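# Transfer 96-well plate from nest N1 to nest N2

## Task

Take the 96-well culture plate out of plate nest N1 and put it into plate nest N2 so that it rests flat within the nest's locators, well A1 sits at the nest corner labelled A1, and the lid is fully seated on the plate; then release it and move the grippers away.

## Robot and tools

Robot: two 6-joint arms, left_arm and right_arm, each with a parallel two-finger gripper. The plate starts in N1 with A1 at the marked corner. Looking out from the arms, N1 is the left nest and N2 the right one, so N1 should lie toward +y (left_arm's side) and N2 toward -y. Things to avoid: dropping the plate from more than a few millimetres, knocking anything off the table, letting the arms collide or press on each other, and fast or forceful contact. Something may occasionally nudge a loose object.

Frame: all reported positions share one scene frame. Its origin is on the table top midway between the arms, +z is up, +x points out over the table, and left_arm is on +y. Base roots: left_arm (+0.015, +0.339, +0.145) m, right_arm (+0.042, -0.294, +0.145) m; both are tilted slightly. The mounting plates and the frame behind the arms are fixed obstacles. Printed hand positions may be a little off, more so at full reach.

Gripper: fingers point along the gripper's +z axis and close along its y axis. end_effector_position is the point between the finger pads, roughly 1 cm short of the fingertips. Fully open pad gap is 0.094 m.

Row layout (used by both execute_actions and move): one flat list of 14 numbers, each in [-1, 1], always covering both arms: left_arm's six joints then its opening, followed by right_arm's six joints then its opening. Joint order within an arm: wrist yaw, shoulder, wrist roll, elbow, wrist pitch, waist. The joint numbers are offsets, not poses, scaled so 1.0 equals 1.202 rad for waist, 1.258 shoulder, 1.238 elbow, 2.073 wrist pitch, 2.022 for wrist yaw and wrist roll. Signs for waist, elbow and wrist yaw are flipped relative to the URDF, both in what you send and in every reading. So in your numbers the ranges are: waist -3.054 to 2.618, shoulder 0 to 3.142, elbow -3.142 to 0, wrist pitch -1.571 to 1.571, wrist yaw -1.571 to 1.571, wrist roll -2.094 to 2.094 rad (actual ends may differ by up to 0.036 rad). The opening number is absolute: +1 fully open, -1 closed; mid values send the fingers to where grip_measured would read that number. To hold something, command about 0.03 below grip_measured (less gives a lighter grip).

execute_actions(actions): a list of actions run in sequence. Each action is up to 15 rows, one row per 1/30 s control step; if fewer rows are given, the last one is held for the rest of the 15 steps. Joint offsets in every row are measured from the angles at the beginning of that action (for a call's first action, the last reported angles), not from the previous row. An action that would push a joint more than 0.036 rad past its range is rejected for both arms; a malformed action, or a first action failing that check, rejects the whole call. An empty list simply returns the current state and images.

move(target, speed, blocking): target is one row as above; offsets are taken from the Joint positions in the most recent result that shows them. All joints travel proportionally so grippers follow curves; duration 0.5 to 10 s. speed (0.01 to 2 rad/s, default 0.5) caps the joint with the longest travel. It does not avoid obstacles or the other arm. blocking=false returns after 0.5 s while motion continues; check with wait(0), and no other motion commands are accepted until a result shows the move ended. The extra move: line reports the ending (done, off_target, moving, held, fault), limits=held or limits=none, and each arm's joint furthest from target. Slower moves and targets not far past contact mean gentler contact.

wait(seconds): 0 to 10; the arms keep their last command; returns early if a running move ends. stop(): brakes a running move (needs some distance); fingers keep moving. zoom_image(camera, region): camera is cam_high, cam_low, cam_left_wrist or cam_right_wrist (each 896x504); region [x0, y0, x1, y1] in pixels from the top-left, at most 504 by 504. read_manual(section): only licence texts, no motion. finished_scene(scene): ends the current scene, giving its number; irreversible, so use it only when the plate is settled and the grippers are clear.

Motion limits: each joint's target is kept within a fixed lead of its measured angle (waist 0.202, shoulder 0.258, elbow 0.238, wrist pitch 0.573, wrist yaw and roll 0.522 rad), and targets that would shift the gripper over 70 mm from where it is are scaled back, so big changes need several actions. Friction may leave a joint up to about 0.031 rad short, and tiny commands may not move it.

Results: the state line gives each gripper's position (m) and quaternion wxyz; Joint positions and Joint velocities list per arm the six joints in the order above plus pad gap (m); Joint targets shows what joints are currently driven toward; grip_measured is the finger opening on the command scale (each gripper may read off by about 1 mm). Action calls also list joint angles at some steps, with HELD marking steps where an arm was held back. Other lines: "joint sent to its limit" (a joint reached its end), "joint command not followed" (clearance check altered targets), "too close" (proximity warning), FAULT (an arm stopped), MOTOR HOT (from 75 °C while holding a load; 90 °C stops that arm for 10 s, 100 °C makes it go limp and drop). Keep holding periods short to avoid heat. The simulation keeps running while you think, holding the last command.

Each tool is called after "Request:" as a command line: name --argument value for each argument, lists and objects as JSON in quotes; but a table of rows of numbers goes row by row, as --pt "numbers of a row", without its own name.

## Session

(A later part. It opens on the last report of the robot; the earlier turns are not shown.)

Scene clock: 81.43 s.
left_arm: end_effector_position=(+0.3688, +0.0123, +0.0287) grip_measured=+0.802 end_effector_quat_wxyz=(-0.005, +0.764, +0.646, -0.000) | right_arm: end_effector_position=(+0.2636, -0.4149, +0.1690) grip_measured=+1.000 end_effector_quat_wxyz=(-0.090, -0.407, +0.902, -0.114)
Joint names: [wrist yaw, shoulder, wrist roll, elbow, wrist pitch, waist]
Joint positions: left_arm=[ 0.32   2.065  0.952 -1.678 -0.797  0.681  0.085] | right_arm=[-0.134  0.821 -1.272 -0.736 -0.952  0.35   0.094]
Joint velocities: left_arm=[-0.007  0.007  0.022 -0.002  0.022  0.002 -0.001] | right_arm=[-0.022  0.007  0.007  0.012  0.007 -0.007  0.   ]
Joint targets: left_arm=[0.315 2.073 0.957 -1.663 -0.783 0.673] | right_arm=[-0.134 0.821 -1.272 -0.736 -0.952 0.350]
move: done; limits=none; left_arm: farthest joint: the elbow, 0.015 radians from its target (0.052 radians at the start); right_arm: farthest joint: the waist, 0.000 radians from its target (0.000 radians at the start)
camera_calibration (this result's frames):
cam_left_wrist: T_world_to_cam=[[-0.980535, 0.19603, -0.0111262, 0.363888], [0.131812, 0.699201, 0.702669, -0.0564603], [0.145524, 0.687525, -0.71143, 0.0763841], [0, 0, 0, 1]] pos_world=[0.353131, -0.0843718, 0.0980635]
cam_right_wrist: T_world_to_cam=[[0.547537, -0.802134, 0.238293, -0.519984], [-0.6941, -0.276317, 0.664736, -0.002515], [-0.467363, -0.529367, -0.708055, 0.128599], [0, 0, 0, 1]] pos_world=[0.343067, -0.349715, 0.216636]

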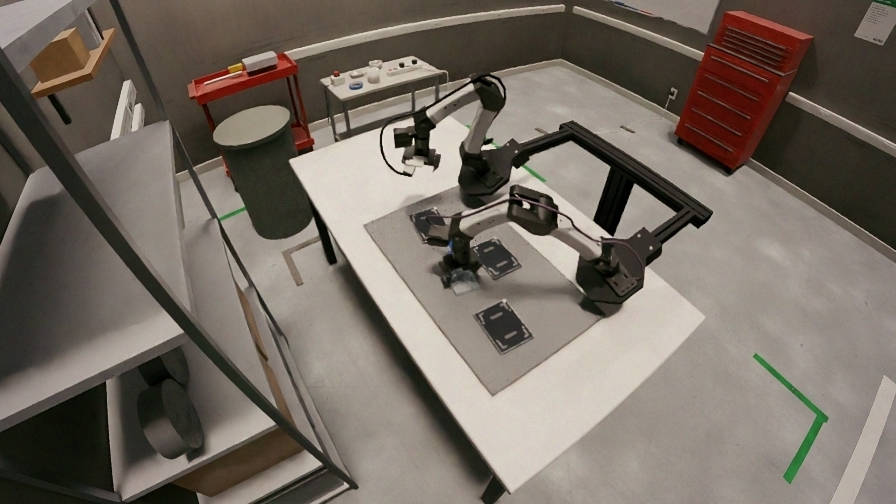

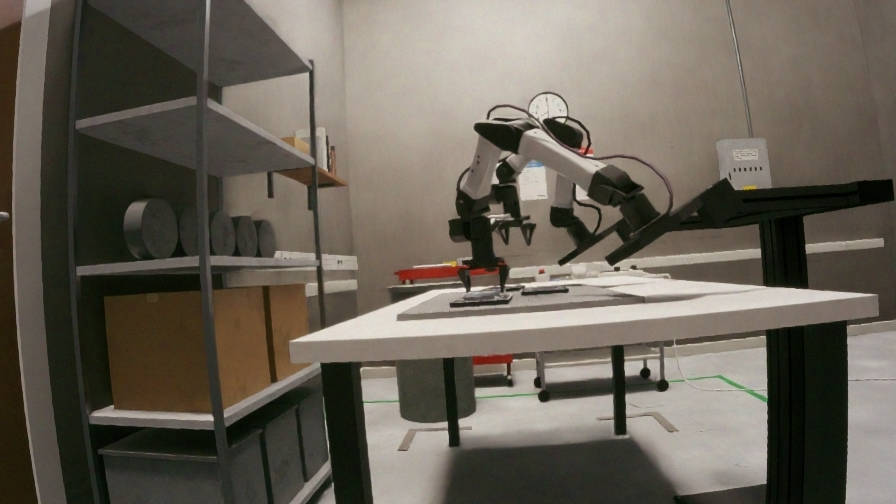

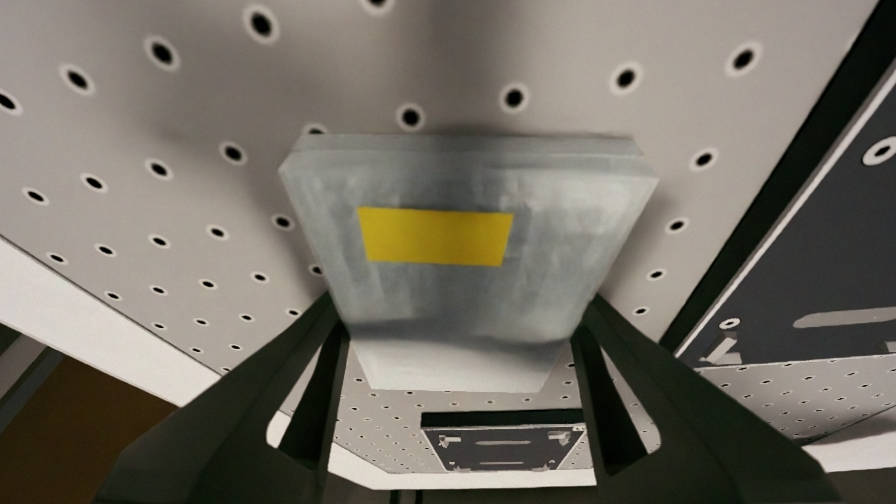

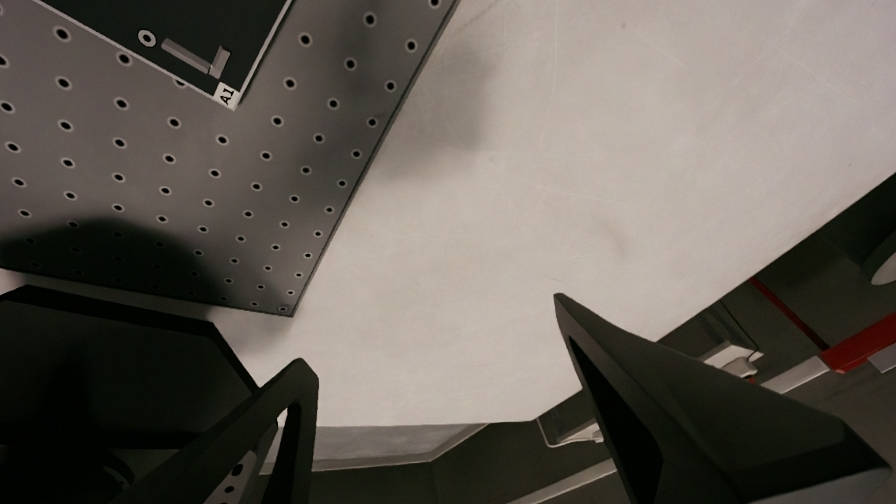

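Request:
execute_actions --actions '[[[0,0,0,0,0,0,0.88,0,0,0,0,0,0,1]],[[0,0,0,0,0,0,1,0,0,0,0,0,0,1]]]'

Request:
move --target '[0,-0.08,0,-0.045,-0.065,0.03,1,0,0,0,0,0,0,1]' --speed 0.25

Request:
move --target '[-0.1,-0.55,0.2,0.55,0.03,-0.75,1,0,0,0,0,0,0,1]' --speed 0.8

Scene clock: 85.87 s.
left_arm: end_effector_position=(+0.3688, +0.0122, +0.0287) grip_measured=+1.000 end_effector_quat_wxyz=(-0.005, +0.764, +0.646, -0.000) | right_arm: end_effector_position=(+0.2636, -0.4149, +0.1690) grip_measured=+1.000 end_effector_quat_wxyz=(-0.090, -0.407, +0.902, -0.114)
Joint names: [wrist yaw, shoulder, wrist roll, elbow, wrist pitch, waist]
Joint positions: left_arm=[ 0.32   2.065  0.952 -1.678 -0.797  0.681  0.094] | right_arm=[-0.134  0.821 -1.272 -0.736 -0.952  0.35   0.094]
Joint velocities: left_arm=[ 0.066 -0.012 -0.022  0.007 -0.037 -0.002  0.   ] | right_arm=[-0.022 -0.002  0.007  0.022  0.051 -0.002  0.   ]
Joint targets: left_arm=[0.320 2.065 0.952 -1.678 -0.797 0.681] | right_arm=[-0.134 0.821 -1.272 -0.736 -0.952 0.350]
Step readings (joint positions; steps 1 to 15: 1st action; 16 to 30: 2nd action):
0: left_arm=[0.320 2.065 0.952 -1.678 -0.797 0.681] | right_arm=[-0.134 0.821 -1.272 -0.736 -0.952 0.350]
1: left_arm=[0.320 2.065 0.952 -1.678 -0.797 0.681] | right_arm=[-0.134 0.821 -1.272 -0.736 -0.952 0.350]
2: left_arm=[0.320 2.065 0.952 -1.678 -0.797 0.681] | right_arm=[-0.134 0.821 -1.272 -0.736 -0.952 0.350]
4: left_arm=[0.320 2.065 0.952 -1.678 -0.797 0.681] | right_arm=[-0.134 0.821 -1.272 -0.736 -0.952 0.350]
8: left_arm=[0.320 2.065 0.952 -1.678 -0.797 0.681] | right_arm=[-0.134 0.821 -1.272 -0.736 -0.952 0.350]
15: left_arm=[0.320 2.065 0.952 -1.678 -0.797 0.681] | right_arm=[-0.134 0.821 -1.272 -0.736 -0.952 0.350]
16: left_arm=[0.320 2.065 0.952 -1.678 -0.797 0.681] | right_arm=[-0.134 0.821 -1.272 -0.736 -0.952 0.350]
17: left_arm=[0.320 2.065 0.952 -1.678 -0.797 0.681] | right_arm=[-0.134 0.821 -1.272 -0.736 -0.952 0.350]
19: left_arm=[0.320 2.065 0.952 -1.678 -0.797 0.681] | right_arm=[-0.134 0.821 -1.272 -0.736 -0.952 0.350]
23: left_arm=[0.320 2.065 0.952 -1.678 -0.797 0.681] | right_arm=[-0.134 0.821 -1.272 -0.736 -0.952 0.350]
30: Joint positions above
camera_calibration (this result's frames):
cam_left_wrist: T_world_to_cam=[[-0.980555, 0.195909, -0.0114279, 0.363981], [0.131548, 0.699396, 0.702524, -0.0563242], [0.145624, 0.687361, -0.711568, 0.0763872], [0, 0, 0, 1]] pos_world=[0.353189, -0.0844199, 0.0980834]
cam_right_wrist: T_world_to_cam=[[0.547537, -0.802134, 0.238293, -0.519984], [-0.6941, -0.276317, 0.664736, -0.002515], [-0.467363, -0.529367, -0.708055, 0.128599], [0, 0, 0, 1]] pos_world=[0.343067, -0.349715, 0.216636]

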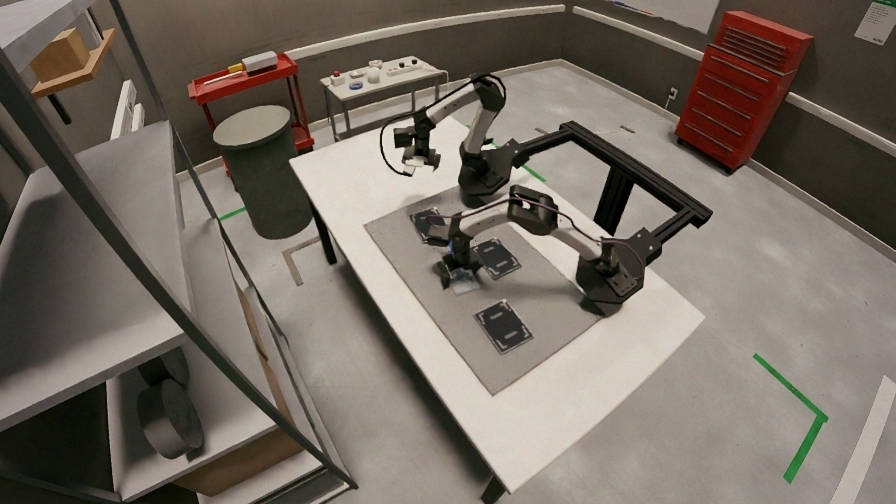

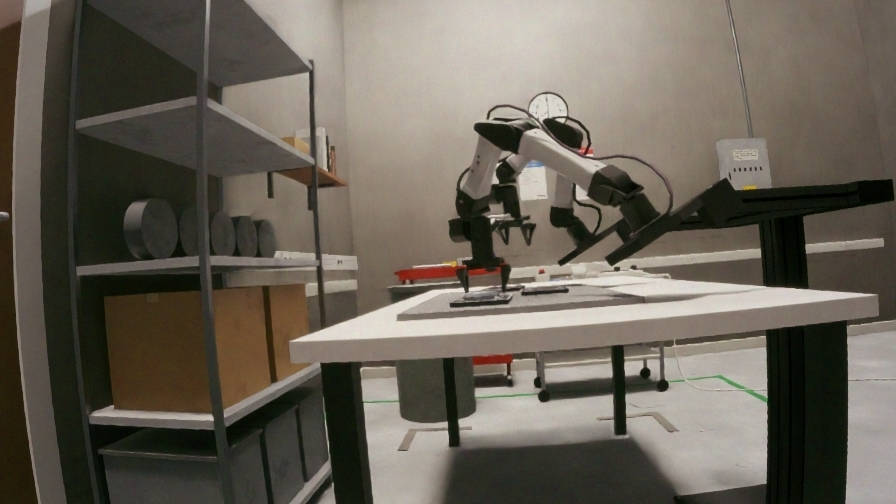

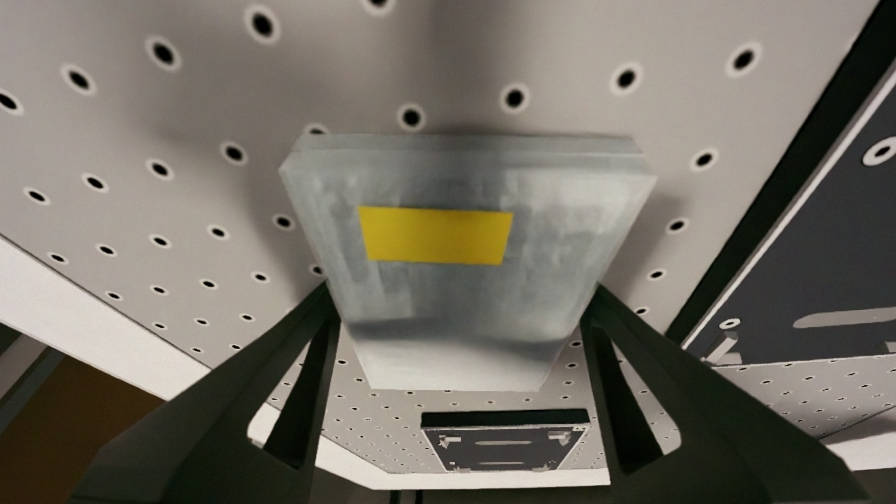

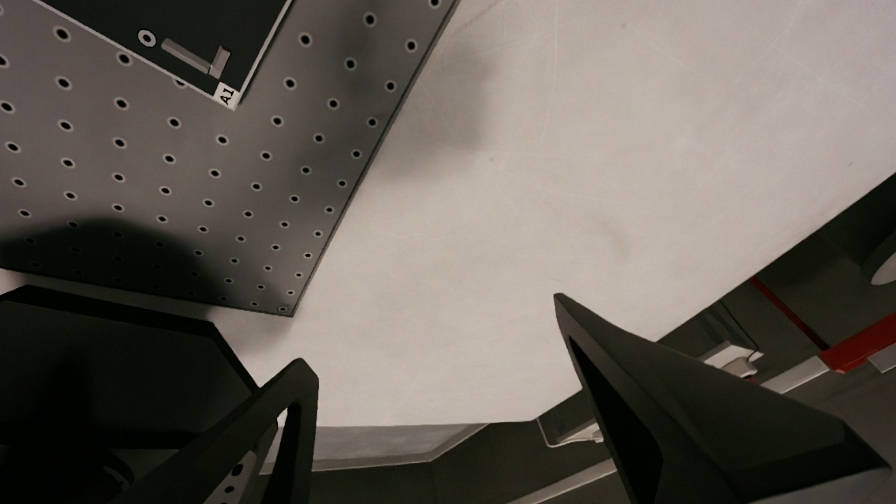

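Scene clock: 87.07 s.
left_arm: end_effector_position=(+0.3715, +0.0132, +0.0740) grip_measured=+1.000 end_effector_quat_wxyz=(+0.000, +0.771, +0.637, -0.005) | right_arm: end_effector_position=(+0.2636, -0.4149, +0.1690) grip_measured=+1.000 end_effector_quat_wxyz=(-0.090, -0.407, +0.902, -0.114)
Joint names: [wrist yaw, shoulder, wrist roll, elbow, wrist pitch, waist]
Joint positions: left_arm=[ 0.32   1.98   0.952 -1.716 -0.919  0.706  0.094] | right_arm=[-0.134  0.821 -1.272 -0.736 -0.952  0.35   0.094]
Joint velocities: left_arm=[ 0.037 -0.012  0.007  0.017  0.022  0.017  0.   ] | right_arm=[-0.022 -0.017  0.037  0.002 -0.051  0.007  0.   ]
Joint targets: left_arm=[0.320 1.964 0.952 -1.733 -0.931 0.717] | right_arm=[-0.134 0.821 -1.272 -0.736 -0.952 0.350]
move: done; limits=none; left_arm: farthest joint: the elbow, 0.017 radians from its target (0.056 radians at the start); right_arm: farthest joint: the waist, 0.000 radians from its target (0.000 radians at the start)
camera_calibration (this result's frames):
cam_left_wrist: T_world_to_cam=[[-0.976136, 0.216724, -0.0137739, 0.365212], [0.146902, 0.705706, 0.693108, -0.094352], [0.159933, 0.674544, -0.720702, 0.103124], [0, 0, 0, 1]] pos_world=[0.353864, -0.0821271, 0.144748]
cam_right_wrist: T_world_to_cam=[[0.547537, -0.802134, 0.238293, -0.519984], [-0.6941, -0.276317, 0.664736, -0.002515], [-0.467363, -0.529367, -0.708055, 0.128599], [0, 0, 0, 1]] pos_world=[0.343067, -0.349715, 0.216636]

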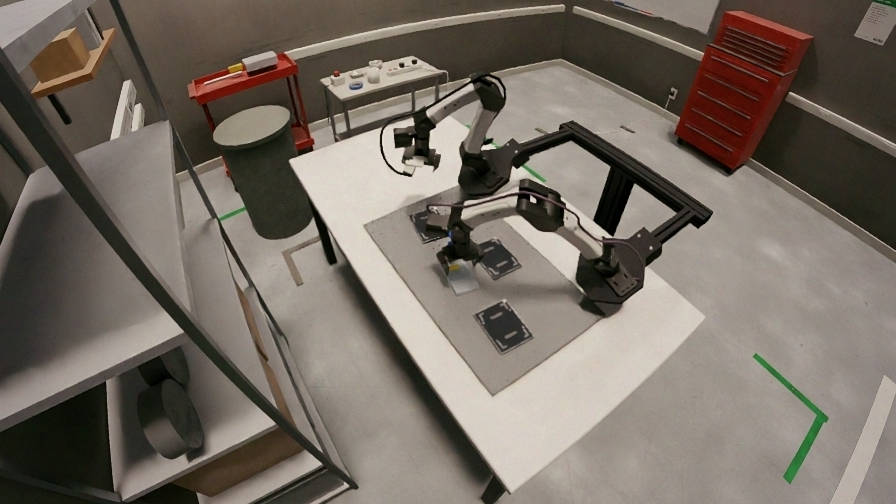

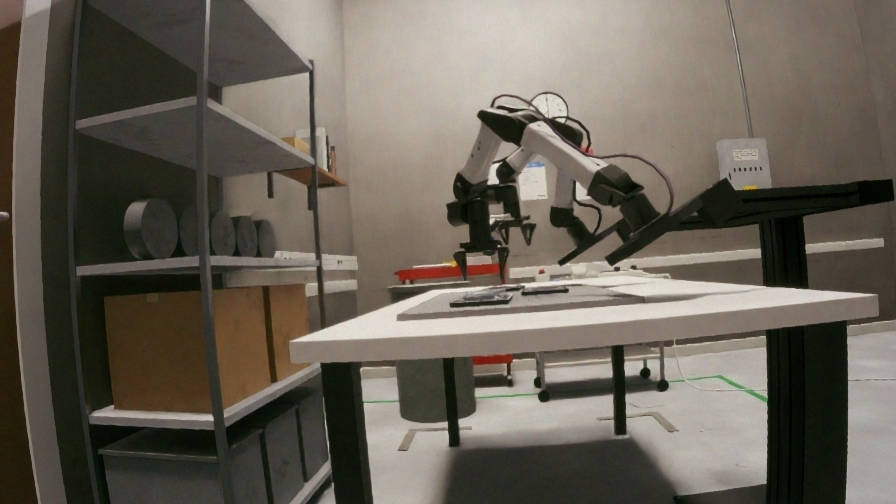

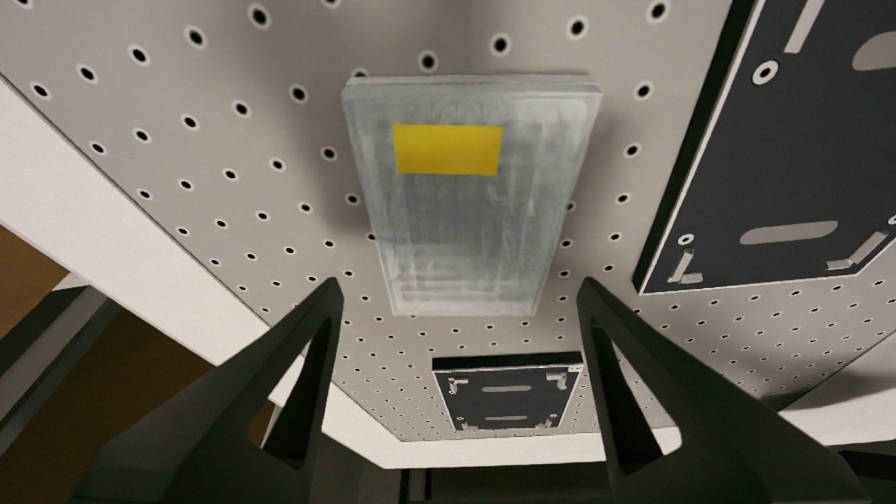

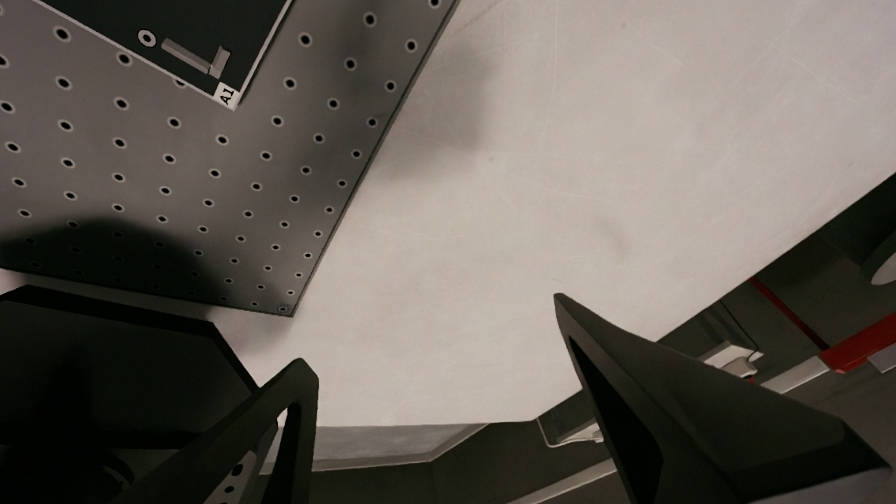

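Scene clock: 88.97 s.
left_arm: end_effector_position=(+0.3544, +0.3615, +0.1245) grip_measured=+1.000 end_effector_quat_wxyz=(-0.084, +0.622, +0.776, +0.060) | right_arm: end_effector_position=(+0.2636, -0.4149, +0.1690) grip_measured=+1.000 end_effector_quat_wxyz=(-0.090, -0.407, +0.902, -0.114)
Joint names: [wrist yaw, shoulder, wrist roll, elbow, wrist pitch, waist]
Joint positions: left_arm=[ 0.123  1.309  1.35  -1.051 -0.87  -0.187  0.094] | right_arm=[-0.134  0.821 -1.272 -0.736 -0.952  0.35   0.094]
Joint velocities: left_arm=[ 0.051 -0.002 -0.066  0.012  0.081 -0.012  0.   ] | right_arm=[-0.007  0.012  0.022  0.017 -0.081  0.012  0.   ]
Joint targets: left_arm=[0.118 1.289 1.356 -1.035 -0.856 -0.196] | right_arm=[-0.134 0.821 -1.272 -0.736 -0.952 0.350]
move: off_target (left_arm); limits=none; left_arm: farthest joint: the shoulder, 0.021 radians from its target (0.692 radians at the start); right_arm: farthest joint: the waist, 0.000 radians from its target (0.000 radians at the start)
camera_calibration (this result's frames):
cam_left_wrist: T_world_to_cam=[[-0.982438, -0.186585, -0.00124963, 0.420108], [-0.104956, 0.547072, 0.83048, -0.243062], [-0.154271, 0.816026, -0.557047, -0.0528364], [0, 0, 0, 1]] pos_world=[0.379068, 0.254474, 0.172951]
cam_right_wrist: T_world_to_cam=[[0.547537, -0.802134, 0.238293, -0.519984], [-0.6941, -0.276317, 0.664736, -0.002515], [-0.467363, -0.529367, -0.708055, 0.128599], [0, 0, 0, 1]] pos_world=[0.343067, -0.349715, 0.216636]

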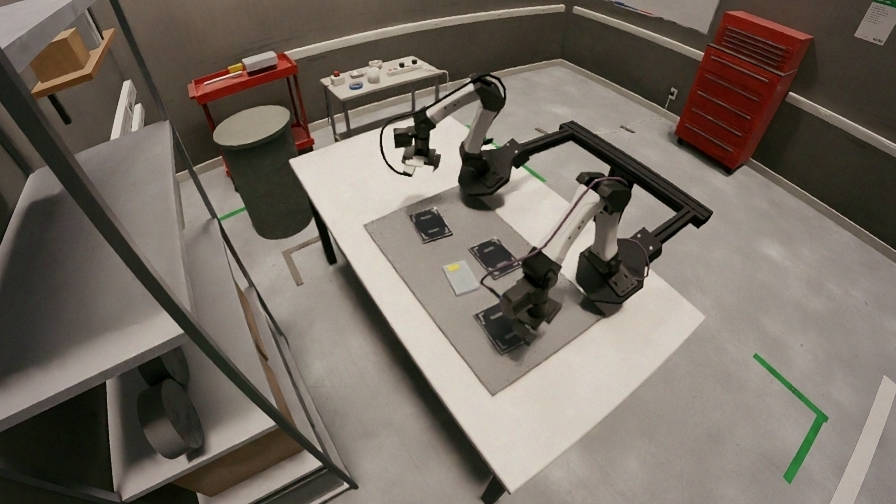

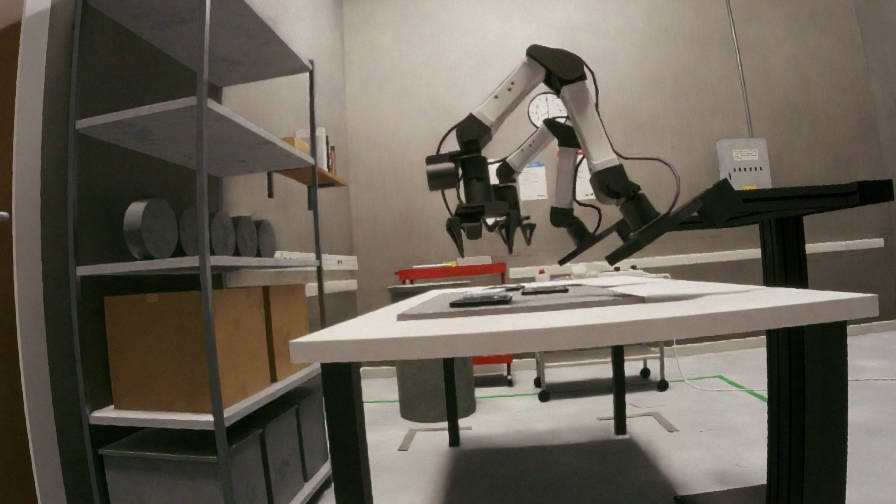

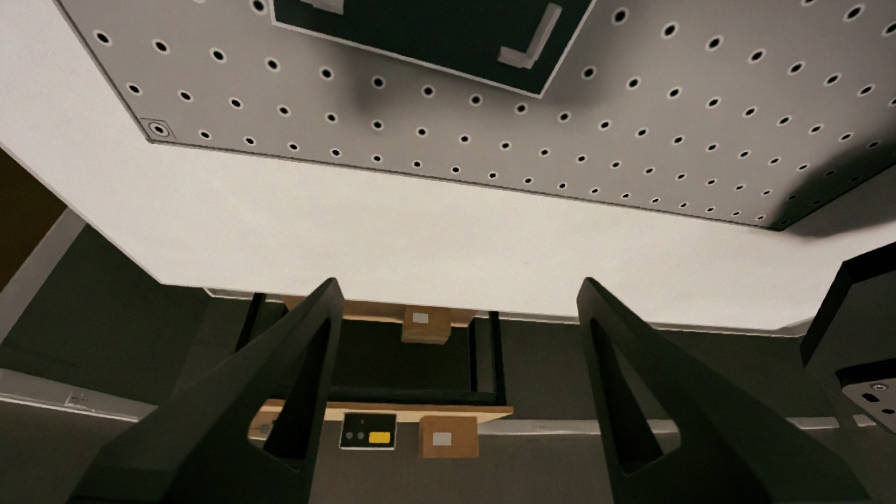

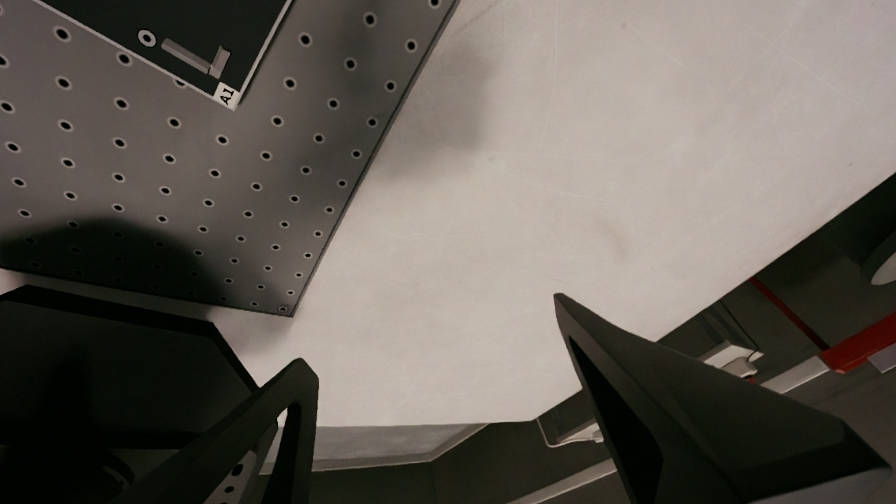

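Request:
move --target '[0,0,0,0,0,0,1,-0.149,0.3,0.366,-0.25,0,-0.65,1]' --speed 0.9

Scene clock: 98.30 s.
left_arm: end_effector_position=(+0.3544, +0.3614, +0.1245) grip_measured=+1.000 end_effector_quat_wxyz=(-0.084, +0.622, +0.776, +0.060) | right_arm: end_effector_position=(+0.3714, -0.2836, +0.1607) grip_measured=+1.000 end_effector_quat_wxyz=(-0.016, -0.390, +0.915, -0.104)
Joint names: [wrist yaw, shoulder, wrist roll, elbow, wrist pitch, waist]
Joint positions: left_arm=[ 0.123  1.309  1.351 -1.051 -0.87  -0.187  0.094] | right_arm=[-0.423  1.182 -0.544 -1.021 -0.952 -0.423  0.094]
Joint velocities: left_arm=[ 0.007  0.002 -0.007  0.007 -0.007 -0.022  0.   ] | right_arm=[-0.022 -0.002 -0.022  0.002 -0.007  0.002  0.   ]
Joint targets: left_arm=[0.123 1.309 1.350 -1.051 -0.870 -0.187] | right_arm=[-0.435 1.198 -0.532 -1.046 -0.953 -0.431]
move: off_target (right_arm); limits=none; left_arm: farthest joint: the wrist roll, 0.001 radians from its target (0.001 radians at the start); right_arm: farthest joint: the elbow, 0.025 radians from its target (0.310 radians at the start)
camera_calibration (this result's frames):
cam_left_wrist: T_world_to_cam=[[-0.982504, -0.186239, -0.00110235, 0.419976], [-0.104702, 0.547442, 0.830268, -0.243213], [-0.154025, 0.815857, -0.557364, -0.0527777], [0, 0, 0, 1]] pos_world=[0.379034, 0.25442, 0.172979]
cam_right_wrist: T_world_to_cam=[[0.494444, -0.834574, 0.242922, -0.461926], [-0.781376, -0.304344, 0.544818, 0.157853], [-0.380759, -0.459195, -0.802597, 0.245546], [0, 0, 0, 1]] pos_world=[0.445232, -0.224717, 0.223285]

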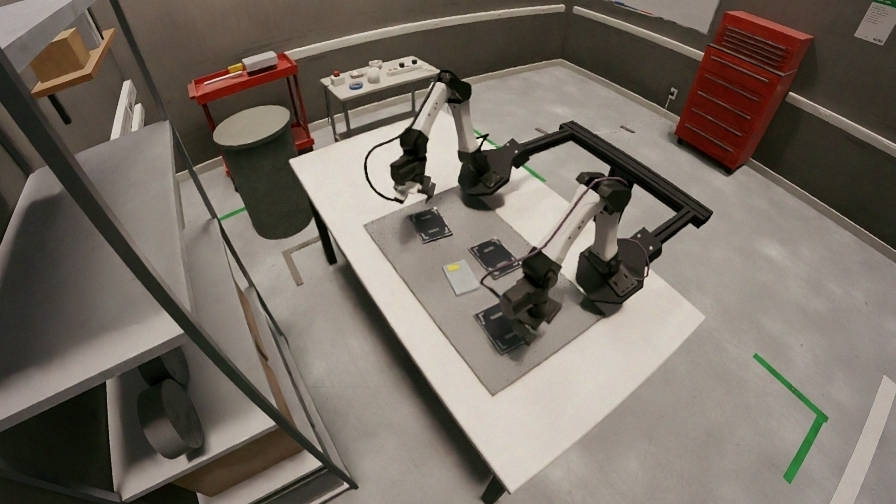

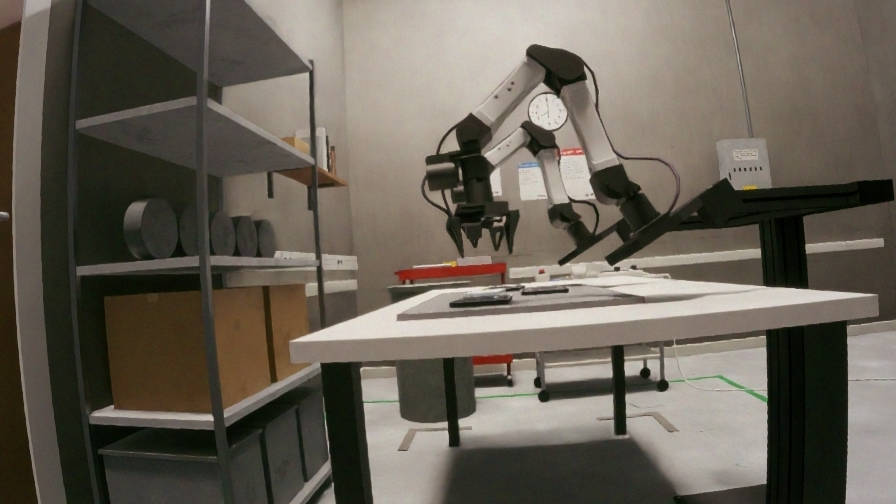

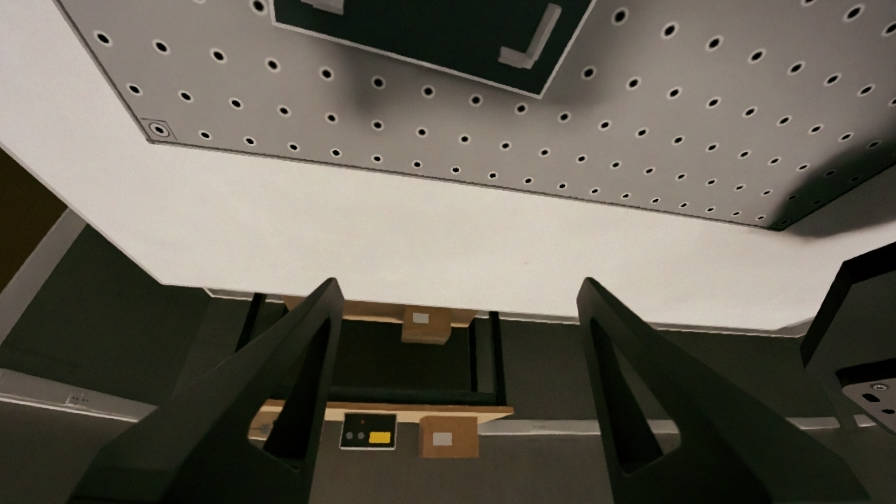

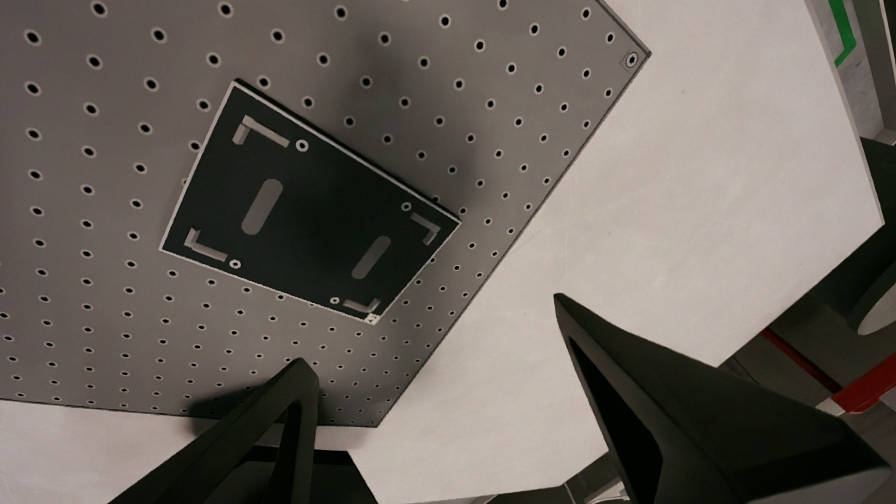

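Request:
move --target '[0,0,0,0,0,0,1,-0.008,0.657,0.006,-0.459,0.04,-0.517,1]' --speed 0.8

Scene clock: 103.23 s.
left_arm: end_effector_position=(+0.3544, +0.3614, +0.1245) grip_measured=+1.000 end_effector_quat_wxyz=(-0.084, +0.622, +0.776, +0.060) | right_arm: end_effector_position=(+0.3636, +0.0139, +0.0847) grip_measured=+1.000 end_effector_quat_wxyz=(+0.002, +0.653, -0.758, -0.004)
Joint names: [wrist yaw, shoulder, wrist roll, elbow, wrist pitch, waist]
Joint positions: left_arm=[ 0.123  1.309  1.351 -1.051 -0.87  -0.187  0.094] | right_arm=[-0.429  2.004 -0.543 -1.565 -0.879 -1.047  0.094]
Joint velocities: left_arm=[-0.051  0.007  0.022  0.002 -0.007  0.012  0.   ] | right_arm=[ 0.081  0.012  0.037 -0.002  0.007 -0.012  0.   ]
Joint targets: left_arm=[0.123 1.309 1.351 -1.051 -0.870 -0.187] | right_arm=[-0.439 2.009 -0.532 -1.589 -0.869 -1.045]
move: off_target (right_arm); limits=none; left_arm: farthest joint: the waist, 0.000 radians from its target (0.000 radians at the start); right_arm: farthest joint: the elbow, 0.024 radians from its target (0.568 radians at the start)
camera_calibration (this result's frames):
cam_left_wrist: T_world_to_cam=[[-0.982504, -0.186239, -0.00110235, 0.419976], [-0.104702, 0.547442, 0.830268, -0.243213], [-0.154025, 0.815857, -0.557364, -0.0527777], [0, 0, 0, 1]] pos_world=[0.379034, 0.25442, 0.172979]
cam_right_wrist: T_world_to_cam=[[0.90897, -0.415539, 0.0331883, -0.330082], [-0.37251, -0.773948, 0.512094, 0.144325], [-0.187109, -0.477841, -0.858288, 0.252736], [0, 0, 0, 1]] pos_world=[0.401086, 0.0953057, 0.153967]

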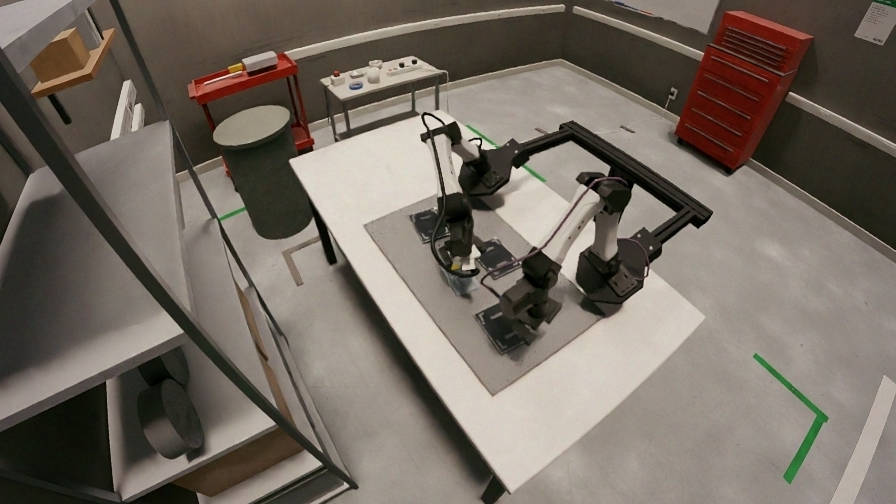

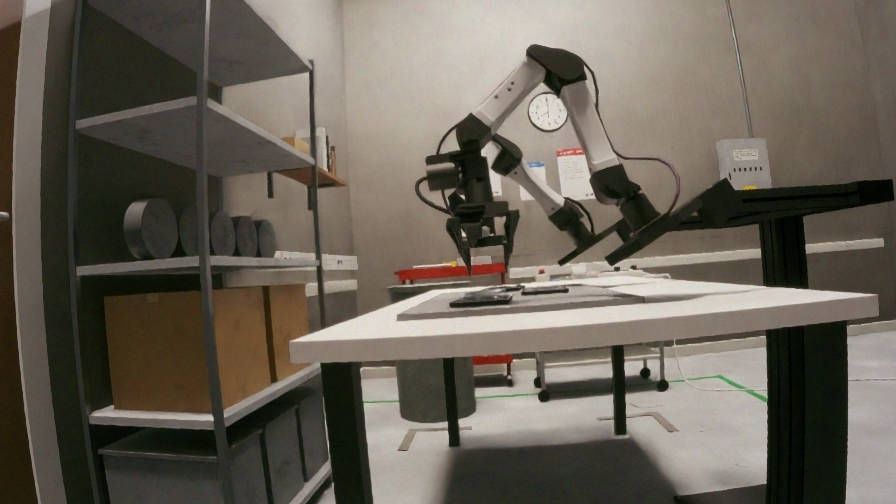

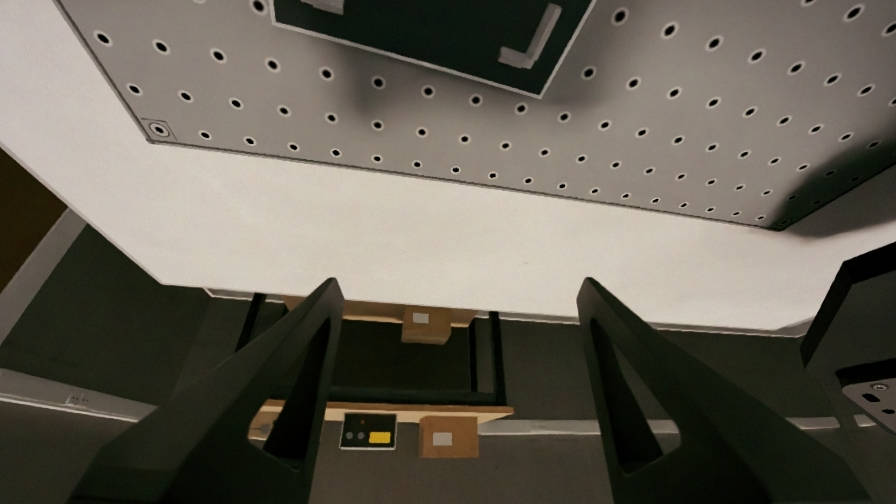

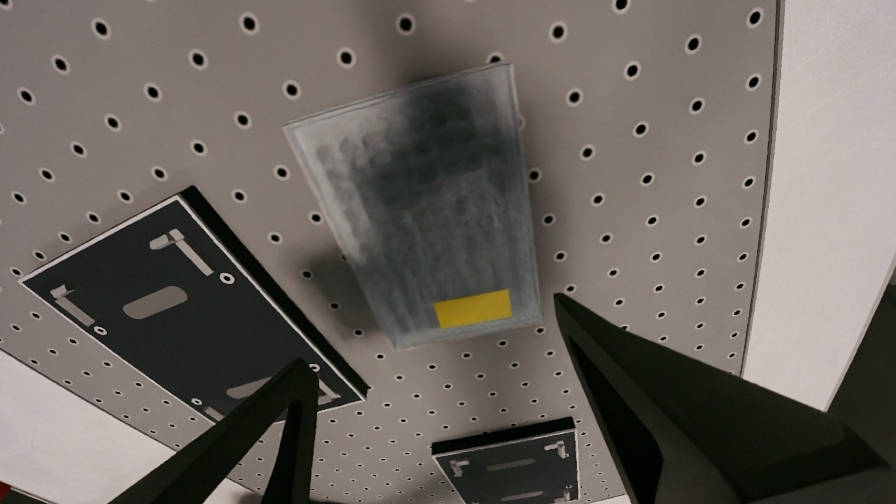

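Request:
move --target '[0,0,0,0,0,0,1,0.004,0.048,-0.018,0.036,0.047,0.036,1]' --speed 0.15

Scene clock: 119.03 s.
left_arm: end_effector_position=(+0.3544, +0.3614, +0.1245) grip_measured=+1.000 end_effector_quat_wxyz=(-0.084, +0.622, +0.776, +0.060) | right_arm: end_effector_position=(+0.3675, +0.0105, +0.0558) grip_measured=+1.000 end_effector_quat_wxyz=(+0.005, +0.648, -0.762, +0.001)
Joint names: [wrist yaw, shoulder, wrist roll, elbow, wrist pitch, waist]
Joint positions: left_arm=[ 0.123  1.309  1.351 -1.051 -0.87  -0.187  0.094] | right_arm=[-0.429  2.053 -0.567 -1.54  -0.796 -1.009  0.094]
Joint velocities: left_arm=[ 0.095 -0.002  0.007  0.002 -0.022  0.032  0.   ] | right_arm=[-0.022 -0.007 -0.037  0.002 -0.022  0.002  0.   ]
Joint targets: left_arm=[0.123 1.309 1.351 -1.051 -0.870 -0.187] | right_arm=[-0.421 2.065 -0.579 -1.521 -0.781 -1.004]
move: done; limits=none; left_arm: farthest joint: the waist, 0.000 radians from its target (0.000 radians at the start); right_arm: farthest joint: the elbow, 0.019 radians from its target (0.045 radians at the start)
camera_calibration (this result's frames):
cam_left_wrist: T_world_to_cam=[[-0.982504, -0.186239, -0.00110235, 0.419976], [-0.104702, 0.547442, 0.830268, -0.243213], [-0.154025, 0.815857, -0.557364, -0.0527777], [0, 0, 0, 1]] pos_world=[0.379034, 0.25442, 0.172979]
cam_right_wrist: T_world_to_cam=[[0.903533, -0.426592, 0.0405815, -0.332324], [-0.383587, -0.762947, 0.520359, 0.161512], [-0.191019, -0.485728, -0.852983, 0.228245], [0, 0, 0, 1]] pos_world=[0.405819, 0.0923228, 0.124131]

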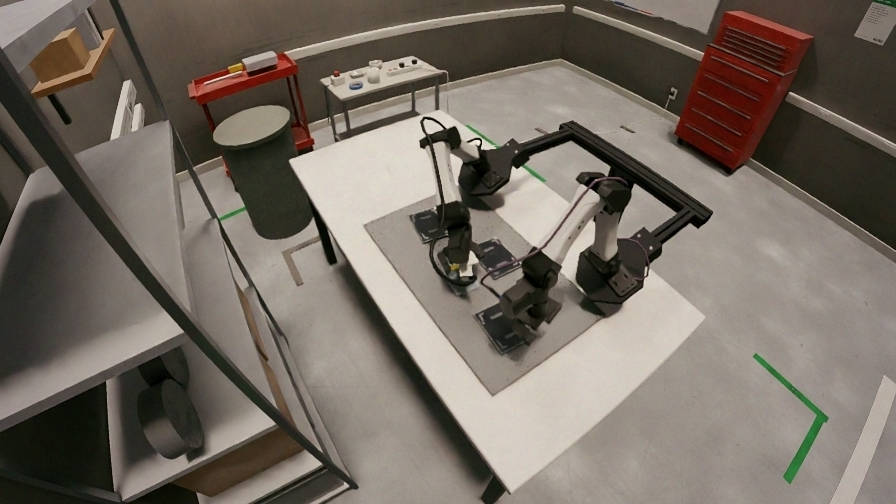

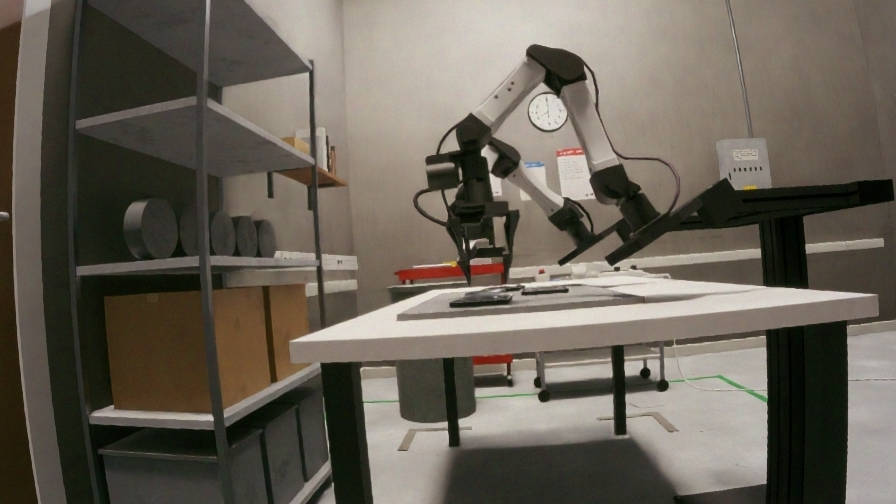

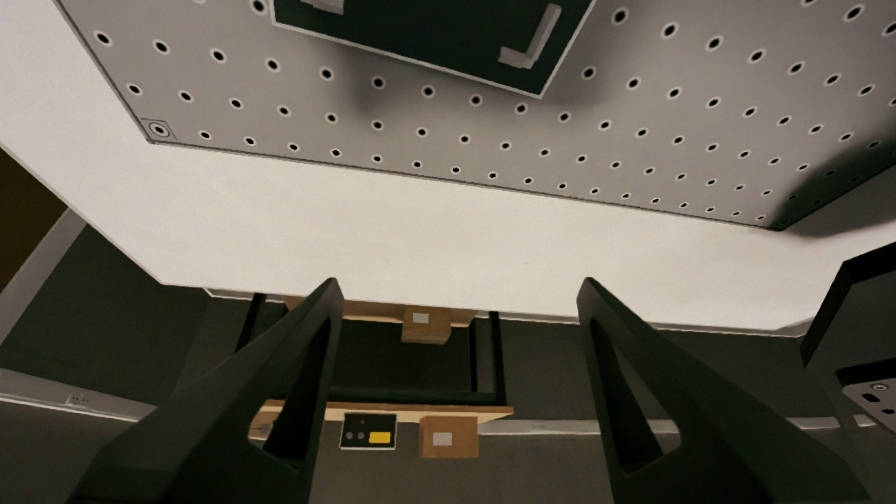

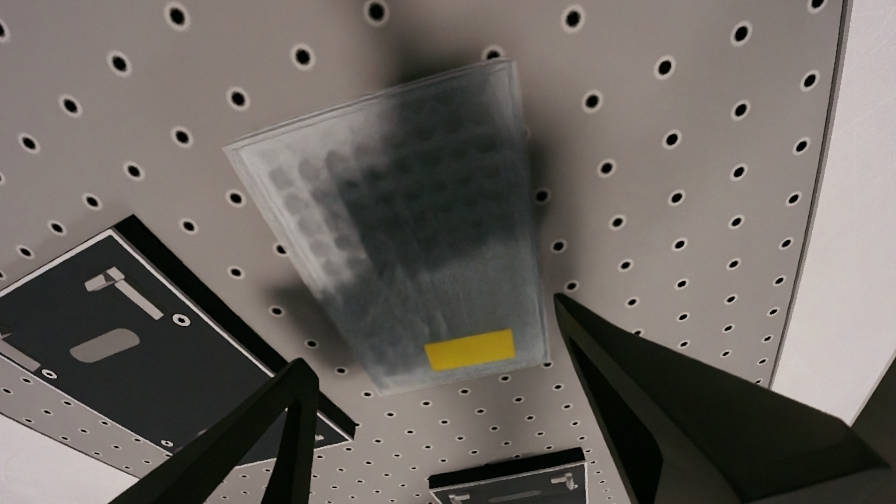

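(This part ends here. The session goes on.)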